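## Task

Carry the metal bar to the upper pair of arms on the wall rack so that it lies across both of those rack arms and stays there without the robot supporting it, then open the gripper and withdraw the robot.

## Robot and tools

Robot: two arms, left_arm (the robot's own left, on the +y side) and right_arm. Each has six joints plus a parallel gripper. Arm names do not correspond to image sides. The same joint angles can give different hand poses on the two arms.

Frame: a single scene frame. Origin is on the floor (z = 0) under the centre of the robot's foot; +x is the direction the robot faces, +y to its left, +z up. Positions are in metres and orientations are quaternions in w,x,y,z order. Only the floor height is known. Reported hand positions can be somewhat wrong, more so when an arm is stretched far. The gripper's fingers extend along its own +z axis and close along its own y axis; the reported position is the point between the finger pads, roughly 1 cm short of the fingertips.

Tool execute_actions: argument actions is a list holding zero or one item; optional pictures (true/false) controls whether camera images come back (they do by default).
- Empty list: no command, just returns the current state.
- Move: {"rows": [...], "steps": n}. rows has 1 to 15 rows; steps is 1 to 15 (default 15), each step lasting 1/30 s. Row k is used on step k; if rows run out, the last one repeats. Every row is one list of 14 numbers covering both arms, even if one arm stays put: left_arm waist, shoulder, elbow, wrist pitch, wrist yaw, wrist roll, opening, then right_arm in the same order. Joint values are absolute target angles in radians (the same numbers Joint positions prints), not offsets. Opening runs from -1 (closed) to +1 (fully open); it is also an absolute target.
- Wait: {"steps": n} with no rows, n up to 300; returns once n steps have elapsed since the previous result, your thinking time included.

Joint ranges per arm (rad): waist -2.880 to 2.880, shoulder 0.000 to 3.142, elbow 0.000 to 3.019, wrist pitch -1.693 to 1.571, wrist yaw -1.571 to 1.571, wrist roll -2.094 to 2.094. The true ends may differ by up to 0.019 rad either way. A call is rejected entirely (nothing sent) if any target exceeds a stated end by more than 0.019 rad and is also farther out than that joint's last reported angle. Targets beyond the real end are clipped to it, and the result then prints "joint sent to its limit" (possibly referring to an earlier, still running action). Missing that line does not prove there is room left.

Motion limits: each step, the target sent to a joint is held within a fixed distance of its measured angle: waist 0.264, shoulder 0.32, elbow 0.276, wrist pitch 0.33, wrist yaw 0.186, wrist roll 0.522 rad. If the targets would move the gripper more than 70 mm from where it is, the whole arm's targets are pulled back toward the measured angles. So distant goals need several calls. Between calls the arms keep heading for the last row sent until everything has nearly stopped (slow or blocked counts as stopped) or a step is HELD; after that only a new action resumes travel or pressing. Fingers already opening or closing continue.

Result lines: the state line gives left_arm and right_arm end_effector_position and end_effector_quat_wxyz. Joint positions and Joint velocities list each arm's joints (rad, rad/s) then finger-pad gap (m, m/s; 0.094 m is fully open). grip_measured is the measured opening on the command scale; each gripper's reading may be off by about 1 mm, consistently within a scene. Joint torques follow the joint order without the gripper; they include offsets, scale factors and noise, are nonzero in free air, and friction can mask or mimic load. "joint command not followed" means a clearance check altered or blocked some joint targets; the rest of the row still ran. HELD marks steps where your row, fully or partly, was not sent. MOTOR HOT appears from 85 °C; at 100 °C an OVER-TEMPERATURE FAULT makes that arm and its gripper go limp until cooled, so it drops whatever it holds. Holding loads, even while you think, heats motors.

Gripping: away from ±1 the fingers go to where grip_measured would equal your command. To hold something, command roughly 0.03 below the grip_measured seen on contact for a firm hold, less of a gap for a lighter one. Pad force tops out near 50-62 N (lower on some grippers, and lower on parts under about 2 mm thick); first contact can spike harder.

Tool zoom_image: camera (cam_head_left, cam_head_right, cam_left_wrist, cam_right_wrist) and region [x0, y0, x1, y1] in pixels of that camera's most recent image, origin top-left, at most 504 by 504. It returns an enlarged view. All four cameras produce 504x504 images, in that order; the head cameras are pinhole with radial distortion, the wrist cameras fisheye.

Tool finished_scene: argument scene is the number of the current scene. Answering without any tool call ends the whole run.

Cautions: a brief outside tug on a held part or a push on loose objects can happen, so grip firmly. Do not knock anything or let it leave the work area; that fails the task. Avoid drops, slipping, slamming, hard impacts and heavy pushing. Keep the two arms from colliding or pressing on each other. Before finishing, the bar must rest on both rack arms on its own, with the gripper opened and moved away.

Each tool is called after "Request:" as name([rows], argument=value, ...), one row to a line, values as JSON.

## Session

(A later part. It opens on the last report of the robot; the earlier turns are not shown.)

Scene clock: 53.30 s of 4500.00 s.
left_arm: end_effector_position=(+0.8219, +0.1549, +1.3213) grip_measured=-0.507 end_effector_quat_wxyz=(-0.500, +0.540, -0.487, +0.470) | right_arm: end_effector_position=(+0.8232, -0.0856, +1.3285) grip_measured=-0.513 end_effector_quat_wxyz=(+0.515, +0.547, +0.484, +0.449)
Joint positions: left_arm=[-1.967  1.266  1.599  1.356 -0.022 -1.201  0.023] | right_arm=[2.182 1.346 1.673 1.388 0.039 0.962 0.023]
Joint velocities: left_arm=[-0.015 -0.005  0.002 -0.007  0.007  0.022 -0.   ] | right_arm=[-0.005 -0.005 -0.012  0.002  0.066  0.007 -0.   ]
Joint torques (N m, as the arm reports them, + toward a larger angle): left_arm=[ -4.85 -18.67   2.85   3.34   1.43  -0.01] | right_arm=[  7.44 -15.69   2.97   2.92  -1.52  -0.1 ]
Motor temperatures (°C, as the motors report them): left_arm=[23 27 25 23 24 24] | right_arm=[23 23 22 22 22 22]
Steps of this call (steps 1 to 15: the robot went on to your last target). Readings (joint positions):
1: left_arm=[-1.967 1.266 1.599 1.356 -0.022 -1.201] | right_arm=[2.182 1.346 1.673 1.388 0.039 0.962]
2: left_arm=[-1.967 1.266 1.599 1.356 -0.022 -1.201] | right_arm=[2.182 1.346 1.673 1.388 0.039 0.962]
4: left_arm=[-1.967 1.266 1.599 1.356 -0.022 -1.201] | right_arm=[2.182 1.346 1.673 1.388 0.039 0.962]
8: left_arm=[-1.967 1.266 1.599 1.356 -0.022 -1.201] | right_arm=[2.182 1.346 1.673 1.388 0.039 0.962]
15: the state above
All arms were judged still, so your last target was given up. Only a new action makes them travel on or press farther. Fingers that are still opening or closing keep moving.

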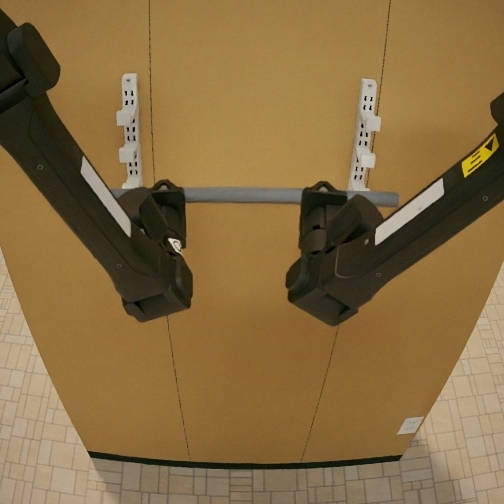

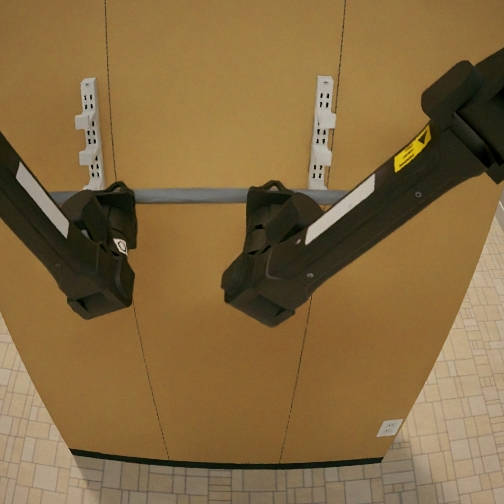

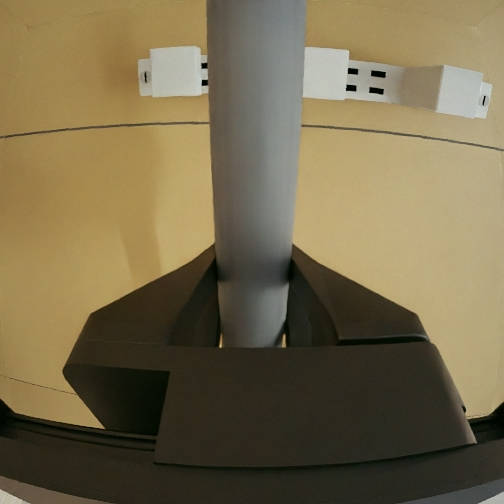

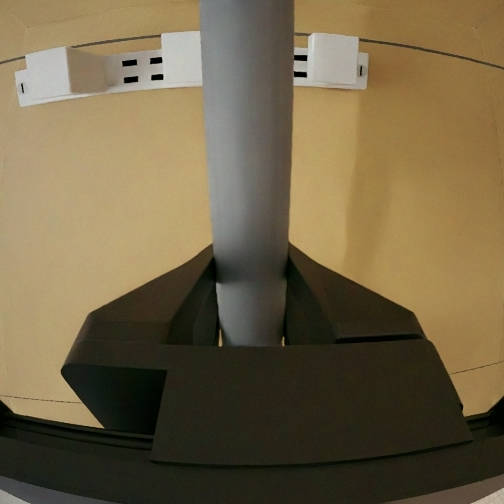

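Request:
execute_actions([
  {"rows": [[-2.114,1.063,1.436,1.377,0,-1.083,-0.6, 2.371,1.168,1.513,1.425,0.015,0.817,-0.6]], "steps": 15},
], pictures=false)

Request:
execute_actions([
  {"rows": [[-2.314,0.9035,1.31,1.344,0,-0.883,-0.6, 2.597,1.042,1.398,1.414,0.015,0.591,-0.6]], "steps": 15},
], pictures=false)

Request:
execute_actions([
  {"steps": 20},
])

Scene clock: 59.90 s of 4500.00 s.
left_arm: end_effector_position=(+0.8294, +0.1565, +1.4110) grip_measured=-0.507 end_effector_quat_wxyz=(-0.508, +0.537, -0.480, +0.472) | right_arm: end_effector_position=(+0.8311, -0.0872, +1.4157) grip_measured=-0.514 end_effector_quat_wxyz=(+0.519, +0.552, +0.476, +0.447)
Joint positions: left_arm=[-2.103  1.075  1.437  1.355 -0.004 -1.065  0.023] | right_arm=[2.359 1.181 1.515 1.4   0.024 0.795 0.023]
Joint velocities: left_arm=[-0.005 -0.005 -0.066  0.002 -0.022 -0.037 -0.   ] | right_arm=[-0.015  0.005  0.007  0.007  0.051  0.037 -0.   ]
Joint torques (N m, as the arm reports them, + toward a larger angle): left_arm=[ -2.61 -16.53   2.78   2.99   0.64  -0.18] | right_arm=[  5.35 -13.18   2.1    2.42  -0.97   0.02]
Motor temperatures (°C, as the motors report them): left_arm=[23 27 25 23 25 24] | right_arm=[23 23 22 22 22 22]
Steps of this call (steps 1 to 90: nothing new was sent; then 3.10 s passed at rest; steps 91 to 105: all 15 steps of this action). Readings (joint positions):
91: left_arm=[-1.972 1.258 1.586 1.355 -0.025 -1.194] | right_arm=[2.188 1.339 1.659 1.388 0.045 0.951]
92: left_arm=[-1.981 1.236 1.549 1.353 -0.039 -1.186] | right_arm=[2.201 1.319 1.623 1.389 0.061 0.936]
94: left_arm=[-2.002 1.185 1.481 1.354 -0.046 -1.170] | right_arm=[2.233 1.272 1.557 1.396 0.069 0.900]
98: left_arm=[-2.067 1.103 1.441 1.355 -0.016 -1.111] | right_arm=[2.317 1.202 1.518 1.400 0.032 0.831]
105: the state above

Scene clock: 60.40 s of 4500.00 s.
left_arm: end_effector_position=(+0.8266, +0.1579, +1.4826) grip_measured=-0.507 end_effector_quat_wxyz=(-0.509, +0.547, -0.478, +0.461) | right_arm: end_effector_position=(+0.8294, -0.0874, +1.4868) grip_measured=-0.514 end_effector_quat_wxyz=(+0.519, +0.563, +0.479, +0.431)
Joint positions: left_arm=[-2.312  0.922  1.307  1.331 -0.003 -0.858  0.023] | right_arm=[2.589 1.063 1.395 1.408 0.024 0.558 0.023]
Joint velocities: left_arm=[ 0.005 -0.024  0.007 -0.012  0.007 -0.022  0.   ] | right_arm=[ 0.015 -0.015  0.007 -0.012 -0.022  0.066  0.001]
Joint torques (N m, as the arm reports them, + toward a larger angle): left_arm=[ -1.8  -14.34   2.31   2.3    0.69  -0.25] | right_arm=[  4.23 -10.23   1.52   1.47  -1.05   0.13]
Motor temperatures (°C, as the motors report them): left_arm=[23 27 25 23 25 24] | right_arm=[23 23 22 22 22 22]
Steps of this call (steps 1 to 15: all 15 steps of this action). Readings (joint positions):
1: left_arm=[-2.115 1.068 1.424 1.350 -0.013 -1.047] | right_arm=[2.371 1.175 1.503 1.400 0.034 0.773]
2: left_arm=[-2.145 1.047 1.392 1.346 -0.042 -1.024] | right_arm=[2.401 1.158 1.475 1.404 0.064 0.741]
4: left_arm=[-2.212 0.989 1.334 1.347 -0.040 -0.971] | right_arm=[2.476 1.105 1.421 1.409 0.061 0.665]
8: left_arm=[-2.311 0.924 1.316 1.334 0.011 -0.869] | right_arm=[2.592 1.063 1.397 1.408 0.007 0.570]
15: the state above

Scene clock: 61.07 s of 4500.00 s.
left_arm: end_effector_position=(+0.8266, +0.1579, +1.4826) grip_measured=-0.507 end_effector_quat_wxyz=(-0.509, +0.547, -0.478, +0.461) | right_arm: end_effector_position=(+0.8294, -0.0874, +1.4868) grip_measured=-0.514 end_effector_quat_wxyz=(+0.519, +0.563, +0.479, +0.431)
Joint positions: left_arm=[-2.312  0.922  1.307  1.331 -0.003 -0.858  0.023] | right_arm=[2.589 1.063 1.395 1.408 0.024 0.558 0.023]
Joint velocities: left_arm=[ 0.005 -0.005 -0.002 -0.002  0.007 -0.037 -0.   ] | right_arm=[-0.005  0.015 -0.007 -0.007 -0.022 -0.066 -0.   ]
Joint torques (N m, as the arm reports them, + toward a larger angle): left_arm=[ -1.27 -14.37   2.37   2.35   0.73  -0.24] | right_arm=[  4.37 -10.68   1.57   1.36  -1.03   0.12]
Motor temperatures (°C, as the motors report them): left_arm=[23 27 25 23 25 24] | right_arm=[23 23 22 22 22 22]
Steps of this call (steps 1 to 15: the robot went on to your last target; steps 16 to 20: nothing new was sent). Readings (joint positions):
1: left_arm=[-2.312 0.922 1.307 1.331 -0.003 -0.858] | right_arm=[2.589 1.063 1.395 1.408 0.024 0.558]
2: left_arm=[-2.312 0.922 1.307 1.331 -0.003 -0.858] | right_arm=[2.589 1.063 1.395 1.408 0.024 0.558]
4: left_arm=[-2.312 0.922 1.307 1.331 -0.003 -0.858] | right_arm=[2.589 1.063 1.395 1.408 0.024 0.558]
8: left_arm=[-2.312 0.922 1.307 1.331 -0.003 -0.858] | right_arm=[2.589 1.063 1.395 1.408 0.024 0.558]
20: the state above
All arms were judged still, so your last target was given up. Only a new action makes them travel on or press farther. Fingers that are still opening or closing keep moving.

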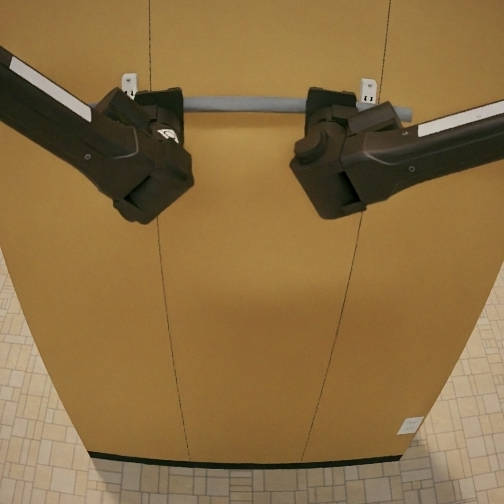

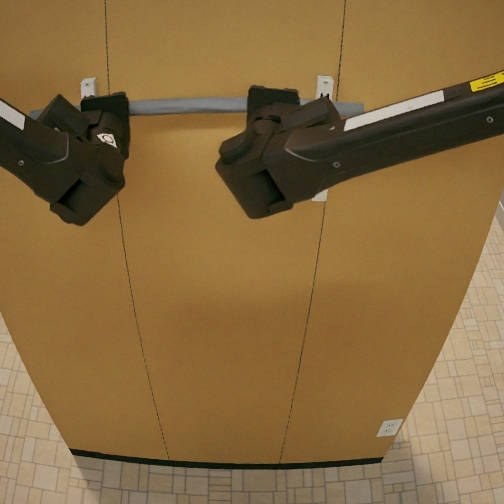

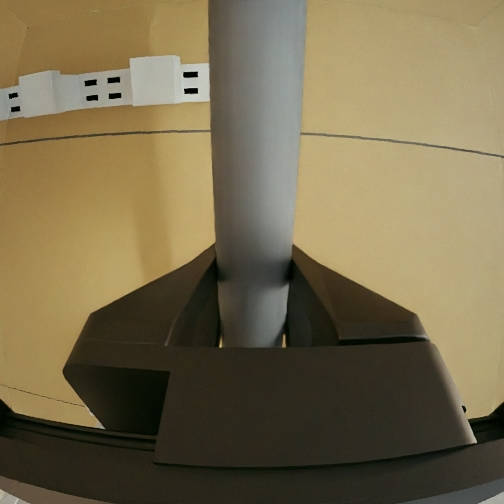

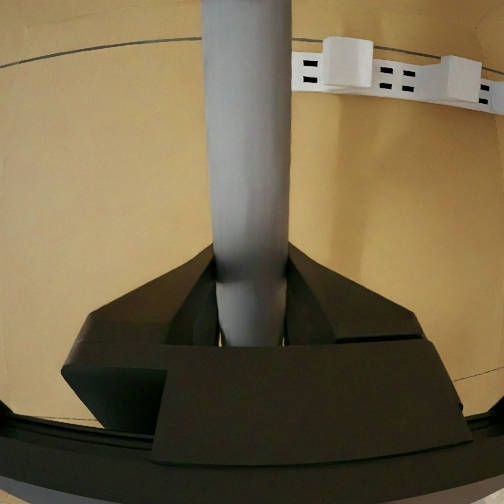

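Request:
execute_actions([
  {"rows": [[-2.314,0.942,1.48,1.216,0,-0.883,-0.6, 2.597,1.075,1.565,1.283,0.015,0.591,-0.6]], "steps": 8},
], pictures=false)

Request:
execute_actions([
  {"rows": [[-2.314,0.98,1.66,1.088,0,-0.883,-0.6, 2.597,1.107,1.74,1.151,0.015,0.591,-0.6]], "steps": 15},
], pictures=false)

Request:
execute_actions([
  {"steps": 15},
])

Scene clock: 67.57 s of 4500.00 s.
left_arm: end_effector_position=(+0.8708, +0.1578, +1.4741) grip_measured=-0.507 end_effector_quat_wxyz=(-0.502, +0.547, -0.486, +0.461) | right_arm: end_effector_position=(+0.8738, -0.0879, +1.4787) grip_measured=-0.514 end_effector_quat_wxyz=(+0.513, +0.562, +0.485, +0.432)
Joint positions: left_arm=[-2.31   0.962  1.456  1.201 -0.004 -0.859  0.023] | right_arm=[2.587 1.098 1.544 1.276 0.026 0.558 0.023]
Joint velocities: left_arm=[-0.015 -0.005 -0.017 -0.022 -0.081  0.022 -0.001] | right_arm=[-0.015  0.005  0.002  0.012 -0.007 -0.022  0.002]
Joint torques (N m, as the arm reports them, + toward a larger angle): left_arm=[ -1.34 -15.59   4.51   2.22   0.82  -0.2 ] | right_arm=[  4.56 -11.04   3.82   1.45  -1.16   0.12]
Motor temperatures (°C, as the motors report them): left_arm=[23 27 25 23 25 24] | right_arm=[23 22 22 22 22 22]
Steps of this call (steps 1 to 90: nothing new was sent; then 3.23 s passed at rest; steps 91 to 98: all 8 steps of this action). Readings (joint positions):
91: left_arm=[-2.312 0.924 1.319 1.317 -0.008 -0.858] | right_arm=[2.589 1.064 1.408 1.394 0.028 0.558]
92: left_arm=[-2.311 0.931 1.350 1.282 -0.013 -0.858] | right_arm=[2.588 1.072 1.443 1.359 0.033 0.558]
94: left_arm=[-2.310 0.953 1.425 1.226 -0.005 -0.858] | right_arm=[2.587 1.090 1.516 1.299 0.025 0.558]
98: the state above

Scene clock: 68.07 s of 4500.00 s.
left_arm: end_effector_position=(+0.9149, +0.1586, +1.4668) grip_measured=-0.507 end_effector_quat_wxyz=(-0.495, +0.548, -0.492, +0.461) | right_arm: end_effector_position=(+0.9172, -0.0881, +1.4715) grip_measured=-0.514 end_effector_quat_wxyz=(+0.507, +0.560, +0.491, +0.434)
Joint positions: left_arm=[-2.31   1.013  1.619  1.07  -0.004 -0.859  0.023] | right_arm=[2.586 1.145 1.706 1.143 0.024 0.558 0.023]
Joint velocities: left_arm=[-0.024  0.005  0.002  0.007 -0.037  0.007  0.   ] | right_arm=[ 0.005 -0.015 -0.002 -0.002 -0.066  0.022 -0.001]
Joint torques (N m, as the arm reports them, + toward a larger angle): left_arm=[ -1.51 -16.88   6.16   2.56   0.79  -0.26] | right_arm=[  5.16 -12.88   5.62   1.53  -1.02   0.11]
Motor temperatures (°C, as the motors report them): left_arm=[23 27 25 23 25 24] | right_arm=[23 22 22 22 22 22]
Steps of this call (steps 1 to 15: all 15 steps of this action). Readings (joint positions):
1: left_arm=[-2.310 0.965 1.469 1.188 -0.009 -0.859] | right_arm=[2.587 1.100 1.558 1.262 0.031 0.558]
2: left_arm=[-2.310 0.976 1.505 1.154 -0.013 -0.859] | right_arm=[2.586 1.112 1.597 1.226 0.035 0.558]
4: left_arm=[-2.310 1.003 1.587 1.096 -0.005 -0.859] | right_arm=[2.586 1.137 1.678 1.166 0.024 0.558]
8: left_arm=[-2.310 1.013 1.619 1.070 -0.004 -0.859] | right_arm=[2.586 1.145 1.706 1.143 0.024 0.558]
15: the state above

Scene clock: 68.57 s of 4500.00 s.
left_arm: end_effector_position=(+0.9149, +0.1586, +1.4668) grip_measured=-0.507 end_effector_quat_wxyz=(-0.495, +0.548, -0.492, +0.461) | right_arm: end_effector_position=(+0.9172, -0.0881, +1.4715) grip_measured=-0.514 end_effector_quat_wxyz=(+0.507, +0.560, +0.491, +0.434)
Joint positions: left_arm=[-2.31   1.013  1.619  1.07  -0.004 -0.859  0.023] | right_arm=[2.586 1.145 1.706 1.143 0.024 0.558 0.023]
Joint velocities: left_arm=[-0.015 -0.015 -0.002 -0.022 -0.007  0.051 -0.002] | right_arm=[-0.005  0.005  0.007  0.007  0.051 -0.007 -0.   ]
Joint torques (N m, as the arm reports them, + toward a larger angle): left_arm=[ -1.6  -17.17   6.18   2.56   0.78  -0.24] | right_arm=[  5.15 -12.59   5.59   1.46  -1.02   0.12]
Motor temperatures (°C, as the motors report them): left_arm=[23 27 25 23 25 24] | right_arm=[23 22 22 22 22 22]
Steps of this call (steps 1 to 15: the robot went on to your last target). Readings (joint positions):
1: left_arm=[-2.310 1.013 1.619 1.070 -0.004 -0.859] | right_arm=[2.586 1.145 1.706 1.143 0.024 0.558]
2: left_arm=[-2.310 1.013 1.619 1.070 -0.004 -0.859] | right_arm=[2.586 1.145 1.706 1.143 0.024 0.558]
4: left_arm=[-2.310 1.013 1.619 1.070 -0.004 -0.859] | right_arm=[2.586 1.145 1.706 1.143 0.024 0.558]
8: left_arm=[-2.310 1.013 1.619 1.070 -0.004 -0.859] | right_arm=[2.586 1.145 1.706 1.143 0.024 0.558]
15: the state above
All arms were judged still, so your last target was given up. Only a new action makes them travel on or press farther. Fingers that are still opening or closing keep moving.

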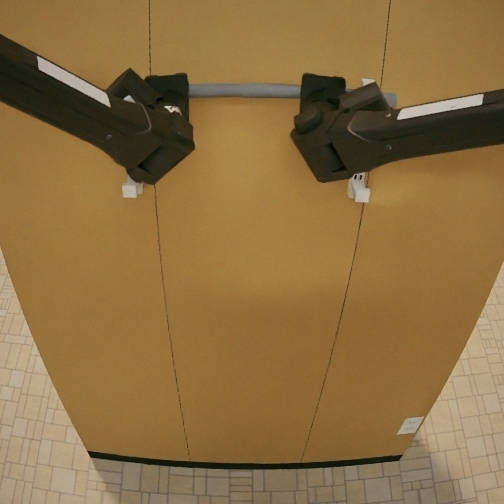

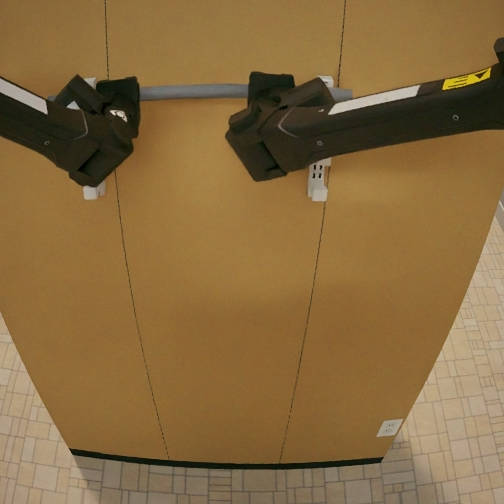

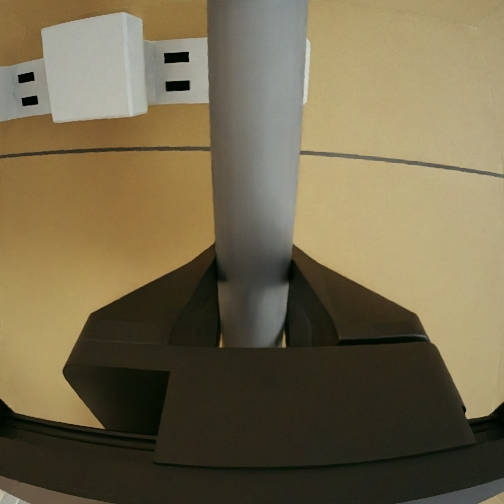

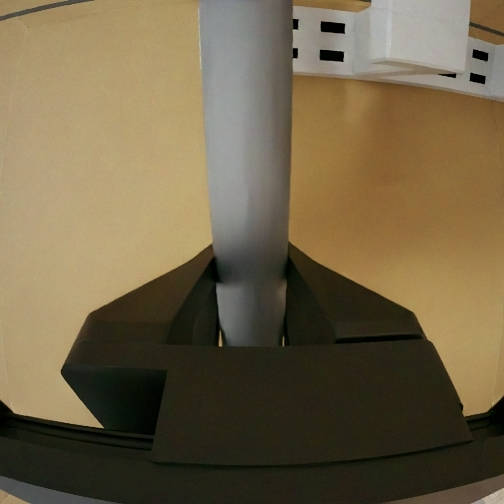

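Request:
execute_actions([
  {"rows": [[-2.208,1.05,1.744,1.075,0,-0.989,-0.6, 2.487,1.165,1.822,1.127,0.015,0.70,-0.6]], "steps": 15},
], pictures=false)

Request:
execute_actions([
  {"steps": 15},
])

Scene clock: 76.70 s of 4500.00 s.
left_arm: end_effector_position=(+0.9229, +0.1591, +1.4360) grip_measured=-0.507 end_effector_quat_wxyz=(-0.496, +0.543, -0.495, +0.462) | right_arm: end_effector_position=(+0.9227, -0.0870, +1.4394) grip_measured=-0.514 end_effector_quat_wxyz=(+0.505, +0.558, +0.490, +0.439)
Joint positions: left_arm=[-2.207  1.081  1.699  1.055 -0.006 -0.954  0.023] | right_arm=[2.481 1.202 1.78  1.12  0.028 0.669 0.023]
Joint velocities: left_arm=[-0.005 -0.015 -0.012 -0.017  0.007 -0.007 -0.   ] | right_arm=[-0.015 -0.024 -0.002 -0.017 -0.022  0.007 -0.   ]
Joint torques (N m, as the arm reports them, + toward a larger angle): left_arm=[ -1.77 -18.52   6.9    2.78   0.8   -0.33] | right_arm=[  4.92 -14.23   6.91   1.61  -1.18   0.07]
Motor temperatures (°C, as the motors report them): left_arm=[23 27 25 23 24 24] | right_arm=[23 22 22 22 22 22]
Steps of this call (steps 1 to 90: nothing new was sent; then 4.63 s passed at rest; steps 91 to 105: all 15 steps of this action). Readings (joint positions):
91: left_arm=[-2.302 1.018 1.626 1.070 -0.002 -0.870] | right_arm=[2.578 1.148 1.713 1.141 0.020 0.569]
92: left_arm=[-2.278 1.031 1.647 1.065 0.007 -0.886] | right_arm=[2.555 1.161 1.735 1.131 0.010 0.588]
94: left_arm=[-2.233 1.063 1.683 1.057 -0.003 -0.924] | right_arm=[2.511 1.189 1.771 1.120 0.021 0.630]
98: left_arm=[-2.207 1.081 1.699 1.055 -0.006 -0.952] | right_arm=[2.481 1.202 1.780 1.120 0.030 0.669]
105: the state above

Scene clock: 77.20 s of 4500.00 s.
left_arm: end_effector_position=(+0.9229, +0.1591, +1.4360) grip_measured=-0.507 end_effector_quat_wxyz=(-0.496, +0.543, -0.495, +0.462) | right_arm: end_effector_position=(+0.9227, -0.0870, +1.4394) grip_measured=-0.514 end_effector_quat_wxyz=(+0.505, +0.558, +0.490, +0.439)
Joint positions: left_arm=[-2.207  1.081  1.699  1.055 -0.006 -0.954  0.023] | right_arm=[2.481 1.202 1.78  1.12  0.028 0.669 0.023]
Joint velocities: left_arm=[-0.005  0.005 -0.002  0.002  0.007  0.007 -0.   ] | right_arm=[-0.005 -0.005  0.007 -0.012  0.066  0.007  0.001]
Joint torques (N m, as the arm reports them, + toward a larger angle): left_arm=[ -1.76 -18.52   6.9    2.78   0.8   -0.33] | right_arm=[  5.   -14.14   6.91   1.67  -1.2    0.11]
Motor temperatures (°C, as the motors report them): left_arm=[23 27 25 23 24 24] | right_arm=[23 22 22 22 22 22]
Steps of this call (steps 1 to 15: the robot went on to your last target). Readings (joint positions):
1: left_arm=[-2.207 1.081 1.699 1.055 -0.006 -0.954] | right_arm=[2.481 1.202 1.780 1.120 0.028 0.669]
2: left_arm=[-2.207 1.081 1.699 1.055 -0.006 -0.954] | right_arm=[2.481 1.202 1.780 1.120 0.028 0.669]
4: left_arm=[-2.207 1.081 1.699 1.055 -0.006 -0.954] | right_arm=[2.481 1.202 1.780 1.120 0.028 0.669]
8: left_arm=[-2.207 1.081 1.699 1.055 -0.006 -0.954] | right_arm=[2.481 1.202 1.780 1.120 0.028 0.669]
15: the state above
All arms were judged still, so your last target was given up. Only a new action makes them travel on or press farther. Fingers that are still opening or closing keep moving.

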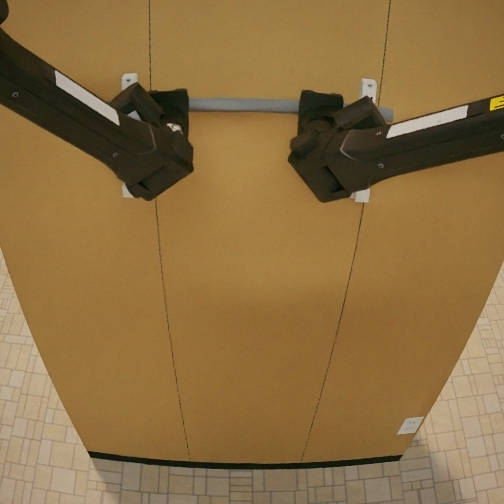

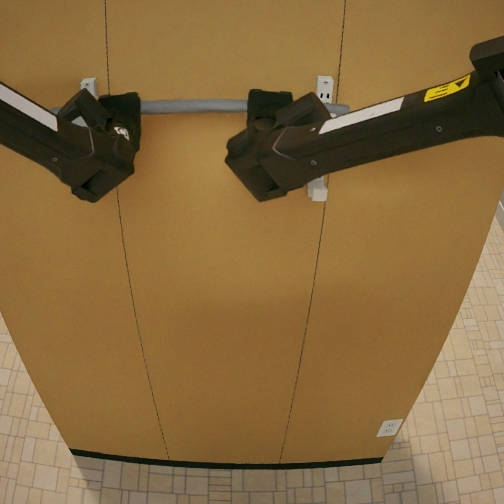

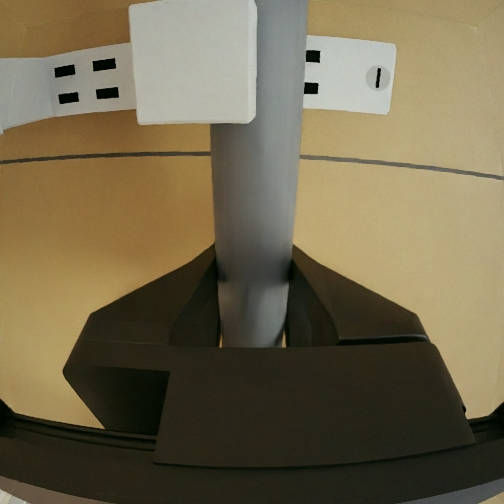

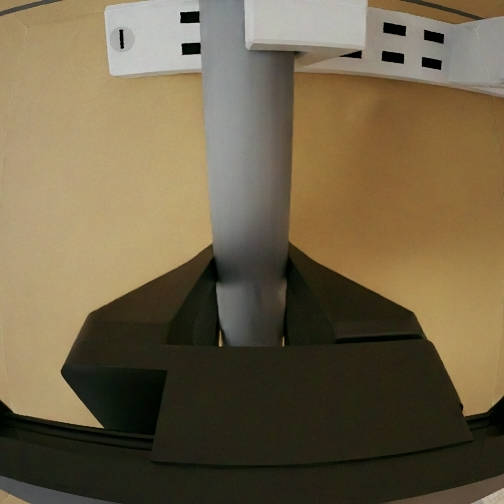

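Within a few mm of rest, behind the lips. Release, then retract.

Request:
execute_actions([
  {"rows": [[-2.2,1.08,1.71,1.058,0,-0.96,1, 2.475,1.20,1.79,1.122,0.02,0.675,1]], "steps": 15},
], pictures=false)

Request:
execute_actions([
  {"rows": [[-2.2,1.045,1.54,1.19,0,-0.96,1, 2.475,1.17,1.625,1.255,0.02,0.675,1]], "steps": 8},
], pictures=false)

Request:
execute_actions([
  {"rows": [[-2.2,1.01,1.37,1.33,0,-0.96,1, 2.475,1.14,1.46,1.39,0.02,0.675,1]], "steps": 15},
], pictures=false)

Request:
execute_actions([
  {"steps": 15},
])

Scene clock: 83.37 s of 4500.00 s.
left_arm: end_effector_position=(+0.9227, +0.1584, +1.4356) grip_measured=+1.000 end_effector_quat_wxyz=(-0.495, +0.543, -0.496, +0.463) | right_arm: end_effector_position=(+0.9225, -0.0857, +1.4395) grip_measured=+1.000 end_effector_quat_wxyz=(+0.505, +0.556, +0.491, +0.441)
Joint positions: left_arm=[-2.207  1.081  1.699  1.055 -0.004 -0.954  0.094] | right_arm=[2.481 1.203 1.78  1.12  0.023 0.669 0.094]
Joint velocities: left_arm=[-0.015 -0.005  0.002  0.007  0.037 -0.022  0.   ] | right_arm=[-0.005 -0.005  0.012  0.002  0.037  0.051  0.   ]
Joint torques (N m, as the arm reports them, + toward a larger angle): left_arm=[ -1.07 -16.31   4.46   2.21   0.72  -0.08] | right_arm=[  3.79 -12.32   3.97   1.28  -0.7   -0.13]
Motor temperatures (°C, as the motors report them): left_arm=[23 27 26 23 24 24] | right_arm=[23 22 22 22 22 22]
Steps of this call (steps 1 to 90: nothing new was sent; then 2.67 s passed at rest; steps 91 to 105: all 15 steps of this action). Readings (joint positions):
91: left_arm=[-2.207 1.081 1.699 1.055 -0.006 -0.953] | right_arm=[2.481 1.203 1.780 1.120 0.027 0.669]
92: left_arm=[-2.207 1.081 1.699 1.055 -0.005 -0.953] | right_arm=[2.481 1.203 1.780 1.120 0.024 0.669]
94: left_arm=[-2.207 1.081 1.699 1.055 -0.004 -0.953] | right_arm=[2.481 1.203 1.780 1.120 0.023 0.669]
98: left_arm=[-2.207 1.081 1.699 1.055 -0.004 -0.954] | right_arm=[2.481 1.203 1.780 1.120 0.023 0.669]
105: the state above

Scene clock: 83.63 s of 4500.00 s.
left_arm: end_effector_position=(+0.8732, +0.1431, +1.4240) grip_measured=+1.000 end_effector_quat_wxyz=(-0.487, +0.544, -0.504, +0.462) | right_arm: end_effector_position=(+0.8748, -0.0672, +1.4336) grip_measured=+1.000 end_effector_quat_wxyz=(+0.496, +0.555, +0.499, +0.443)
Joint positions: left_arm=[-2.207  1.056  1.537  1.168 -0.004 -0.954  0.094] | right_arm=[2.481 1.178 1.62  1.23  0.022 0.669 0.094]
Joint velocities: left_arm=[-0.005  0.015 -0.017 -0.002 -0.11  -0.022  0.   ] | right_arm=[ 0.005  0.015 -0.017 -0.012  0.007 -0.022  0.   ]
Joint torques (N m, as the arm reports them, + toward a larger angle): left_arm=[ -1.33 -15.75   3.04   2.9    0.66  -0.06] | right_arm=[  4.21 -11.96   2.86   2.41  -0.67  -0.11]
Motor temperatures (°C, as the motors report them): left_arm=[23 27 26 23 24 24] | right_arm=[23 22 22 22 22 22]
Steps of this call (steps 1 to 8: all 8 steps of this action). Readings (joint positions):
1: left_arm=[-2.207 1.080 1.682 1.071 -0.004 -0.954] | right_arm=[2.481 1.201 1.763 1.136 0.022 0.669]
2: left_arm=[-2.207 1.065 1.639 1.111 -0.004 -0.954] | right_arm=[2.481 1.186 1.720 1.174 0.022 0.669]
4: left_arm=[-2.207 1.051 1.569 1.159 -0.004 -0.954] | right_arm=[2.481 1.172 1.651 1.220 0.022 0.669]
8: the state above

Scene clock: 84.13 s of 4500.00 s.
left_arm: end_effector_position=(+0.8208, +0.1386, +1.4276) grip_measured=+1.000 end_effector_quat_wxyz=(-0.490, +0.543, -0.501, +0.463) | right_arm: end_effector_position=(+0.8239, -0.0611, +1.4377) grip_measured=+1.000 end_effector_quat_wxyz=(+0.497, +0.555, +0.498, +0.443)
Joint positions: left_arm=[-2.207  1.022  1.367  1.314 -0.003 -0.954  0.094] | right_arm=[2.481 1.148 1.454 1.37  0.022 0.669 0.094]
Joint velocities: left_arm=[-0.015 -0.015 -0.007  0.007 -0.066 -0.007  0.   ] | right_arm=[-0.005 -0.005 -0.012 -0.002 -0.022  0.007  0.   ]
Joint torques (N m, as the arm reports them, + toward a larger angle): left_arm=[ -1.32 -15.08   2.41   2.67   0.64  -0.07] | right_arm=[  4.11 -11.33   2.06   2.16  -0.61  -0.13]
Motor temperatures (°C, as the motors report them): left_arm=[23 27 26 23 24 24] | right_arm=[23 22 22 22 22 22]
Steps of this call (steps 1 to 15: all 15 steps of this action). Readings (joint positions):
1: left_arm=[-2.207 1.055 1.520 1.188 -0.003 -0.954] | right_arm=[2.481 1.177 1.602 1.249 0.022 0.669]
2: left_arm=[-2.207 1.041 1.478 1.234 -0.003 -0.954] | right_arm=[2.481 1.163 1.560 1.294 0.022 0.669]
4: left_arm=[-2.207 1.021 1.400 1.293 -0.003 -0.954] | right_arm=[2.481 1.146 1.486 1.351 0.022 0.669]
8: left_arm=[-2.207 1.023 1.367 1.308 -0.003 -0.954] | right_arm=[2.481 1.148 1.454 1.365 0.022 0.669]
15: the state above

Scene clock: 84.63 s of 4500.00 s.
left_arm: end_effector_position=(+0.8208, +0.1386, +1.4277) grip_measured=+1.000 end_effector_quat_wxyz=(-0.490, +0.543, -0.500, +0.463) | right_arm: end_effector_position=(+0.8239, -0.0611, +1.4377) grip_measured=+1.000 end_effector_quat_wxyz=(+0.497, +0.555, +0.498, +0.443)
Joint positions: left_arm=[-2.207  1.022  1.367  1.314 -0.003 -0.954  0.094] | right_arm=[2.481 1.148 1.454 1.37  0.022 0.669 0.094]
Joint velocities: left_arm=[-0.005  0.005 -0.007 -0.012 -0.051 -0.022  0.   ] | right_arm=[ 0.005 -0.005 -0.002 -0.017 -0.022 -0.022  0.   ]
Joint torques (N m, as the arm reports them, + toward a larger angle): left_arm=[ -1.35 -14.88   2.42   2.53   0.64  -0.07] | right_arm=[  4.4  -11.16   2.07   2.19  -0.62  -0.11]
Motor temperatures (°C, as the motors report them): left_arm=[23 27 26 23 24 24] | right_arm=[23 22 22 22 22 22]
Steps of this call (steps 1 to 15: the robot went on to your last target). Readings (joint positions):
1: left_arm=[-2.207 1.022 1.367 1.314 -0.003 -0.954] | right_arm=[2.481 1.148 1.454 1.370 0.022 0.669]
2: left_arm=[-2.207 1.022 1.367 1.314 -0.003 -0.954] | right_arm=[2.481 1.148 1.454 1.370 0.022 0.669]
4: left_arm=[-2.207 1.022 1.367 1.314 -0.003 -0.954] | right_arm=[2.481 1.148 1.454 1.370 0.022 0.669]
8: left_arm=[-2.207 1.022 1.367 1.314 -0.003 -0.954] | right_arm=[2.481 1.148 1.454 1.370 0.022 0.669]
15: the state above
All arms were judged still, so your last target was given up. Only a new action makes them travel on or press farther. Fingers that are still opening or closing keep moving.

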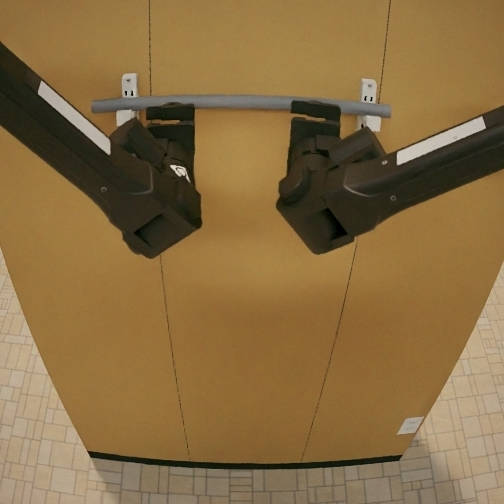

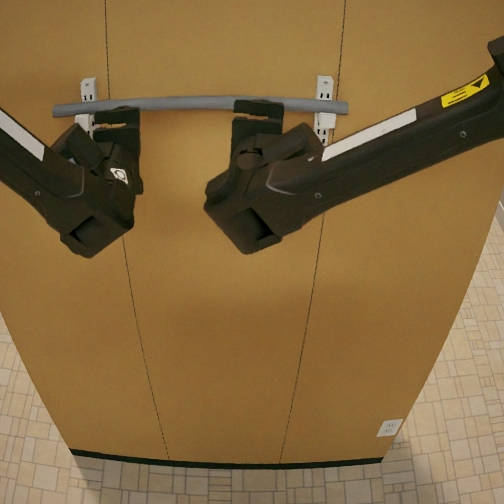

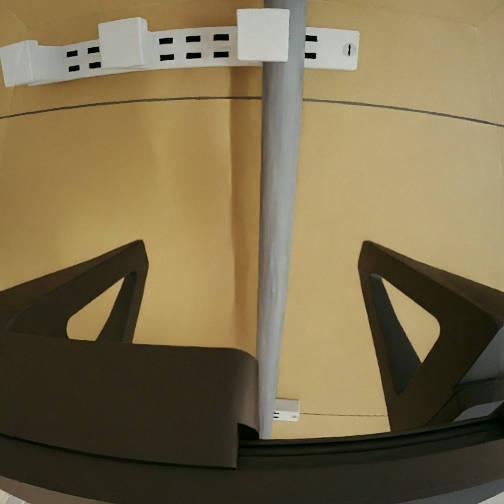

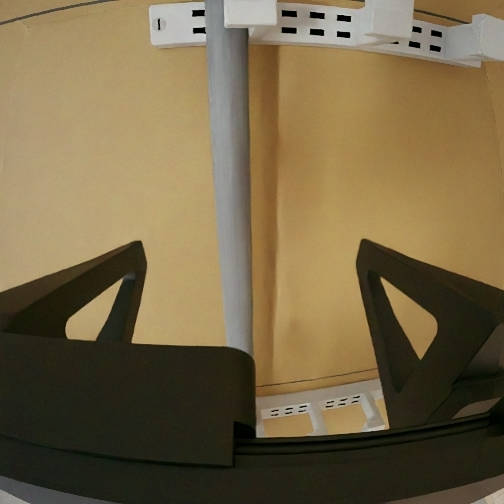

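Request:
finished_scene(scene=2)

The scene is finished: the task was done.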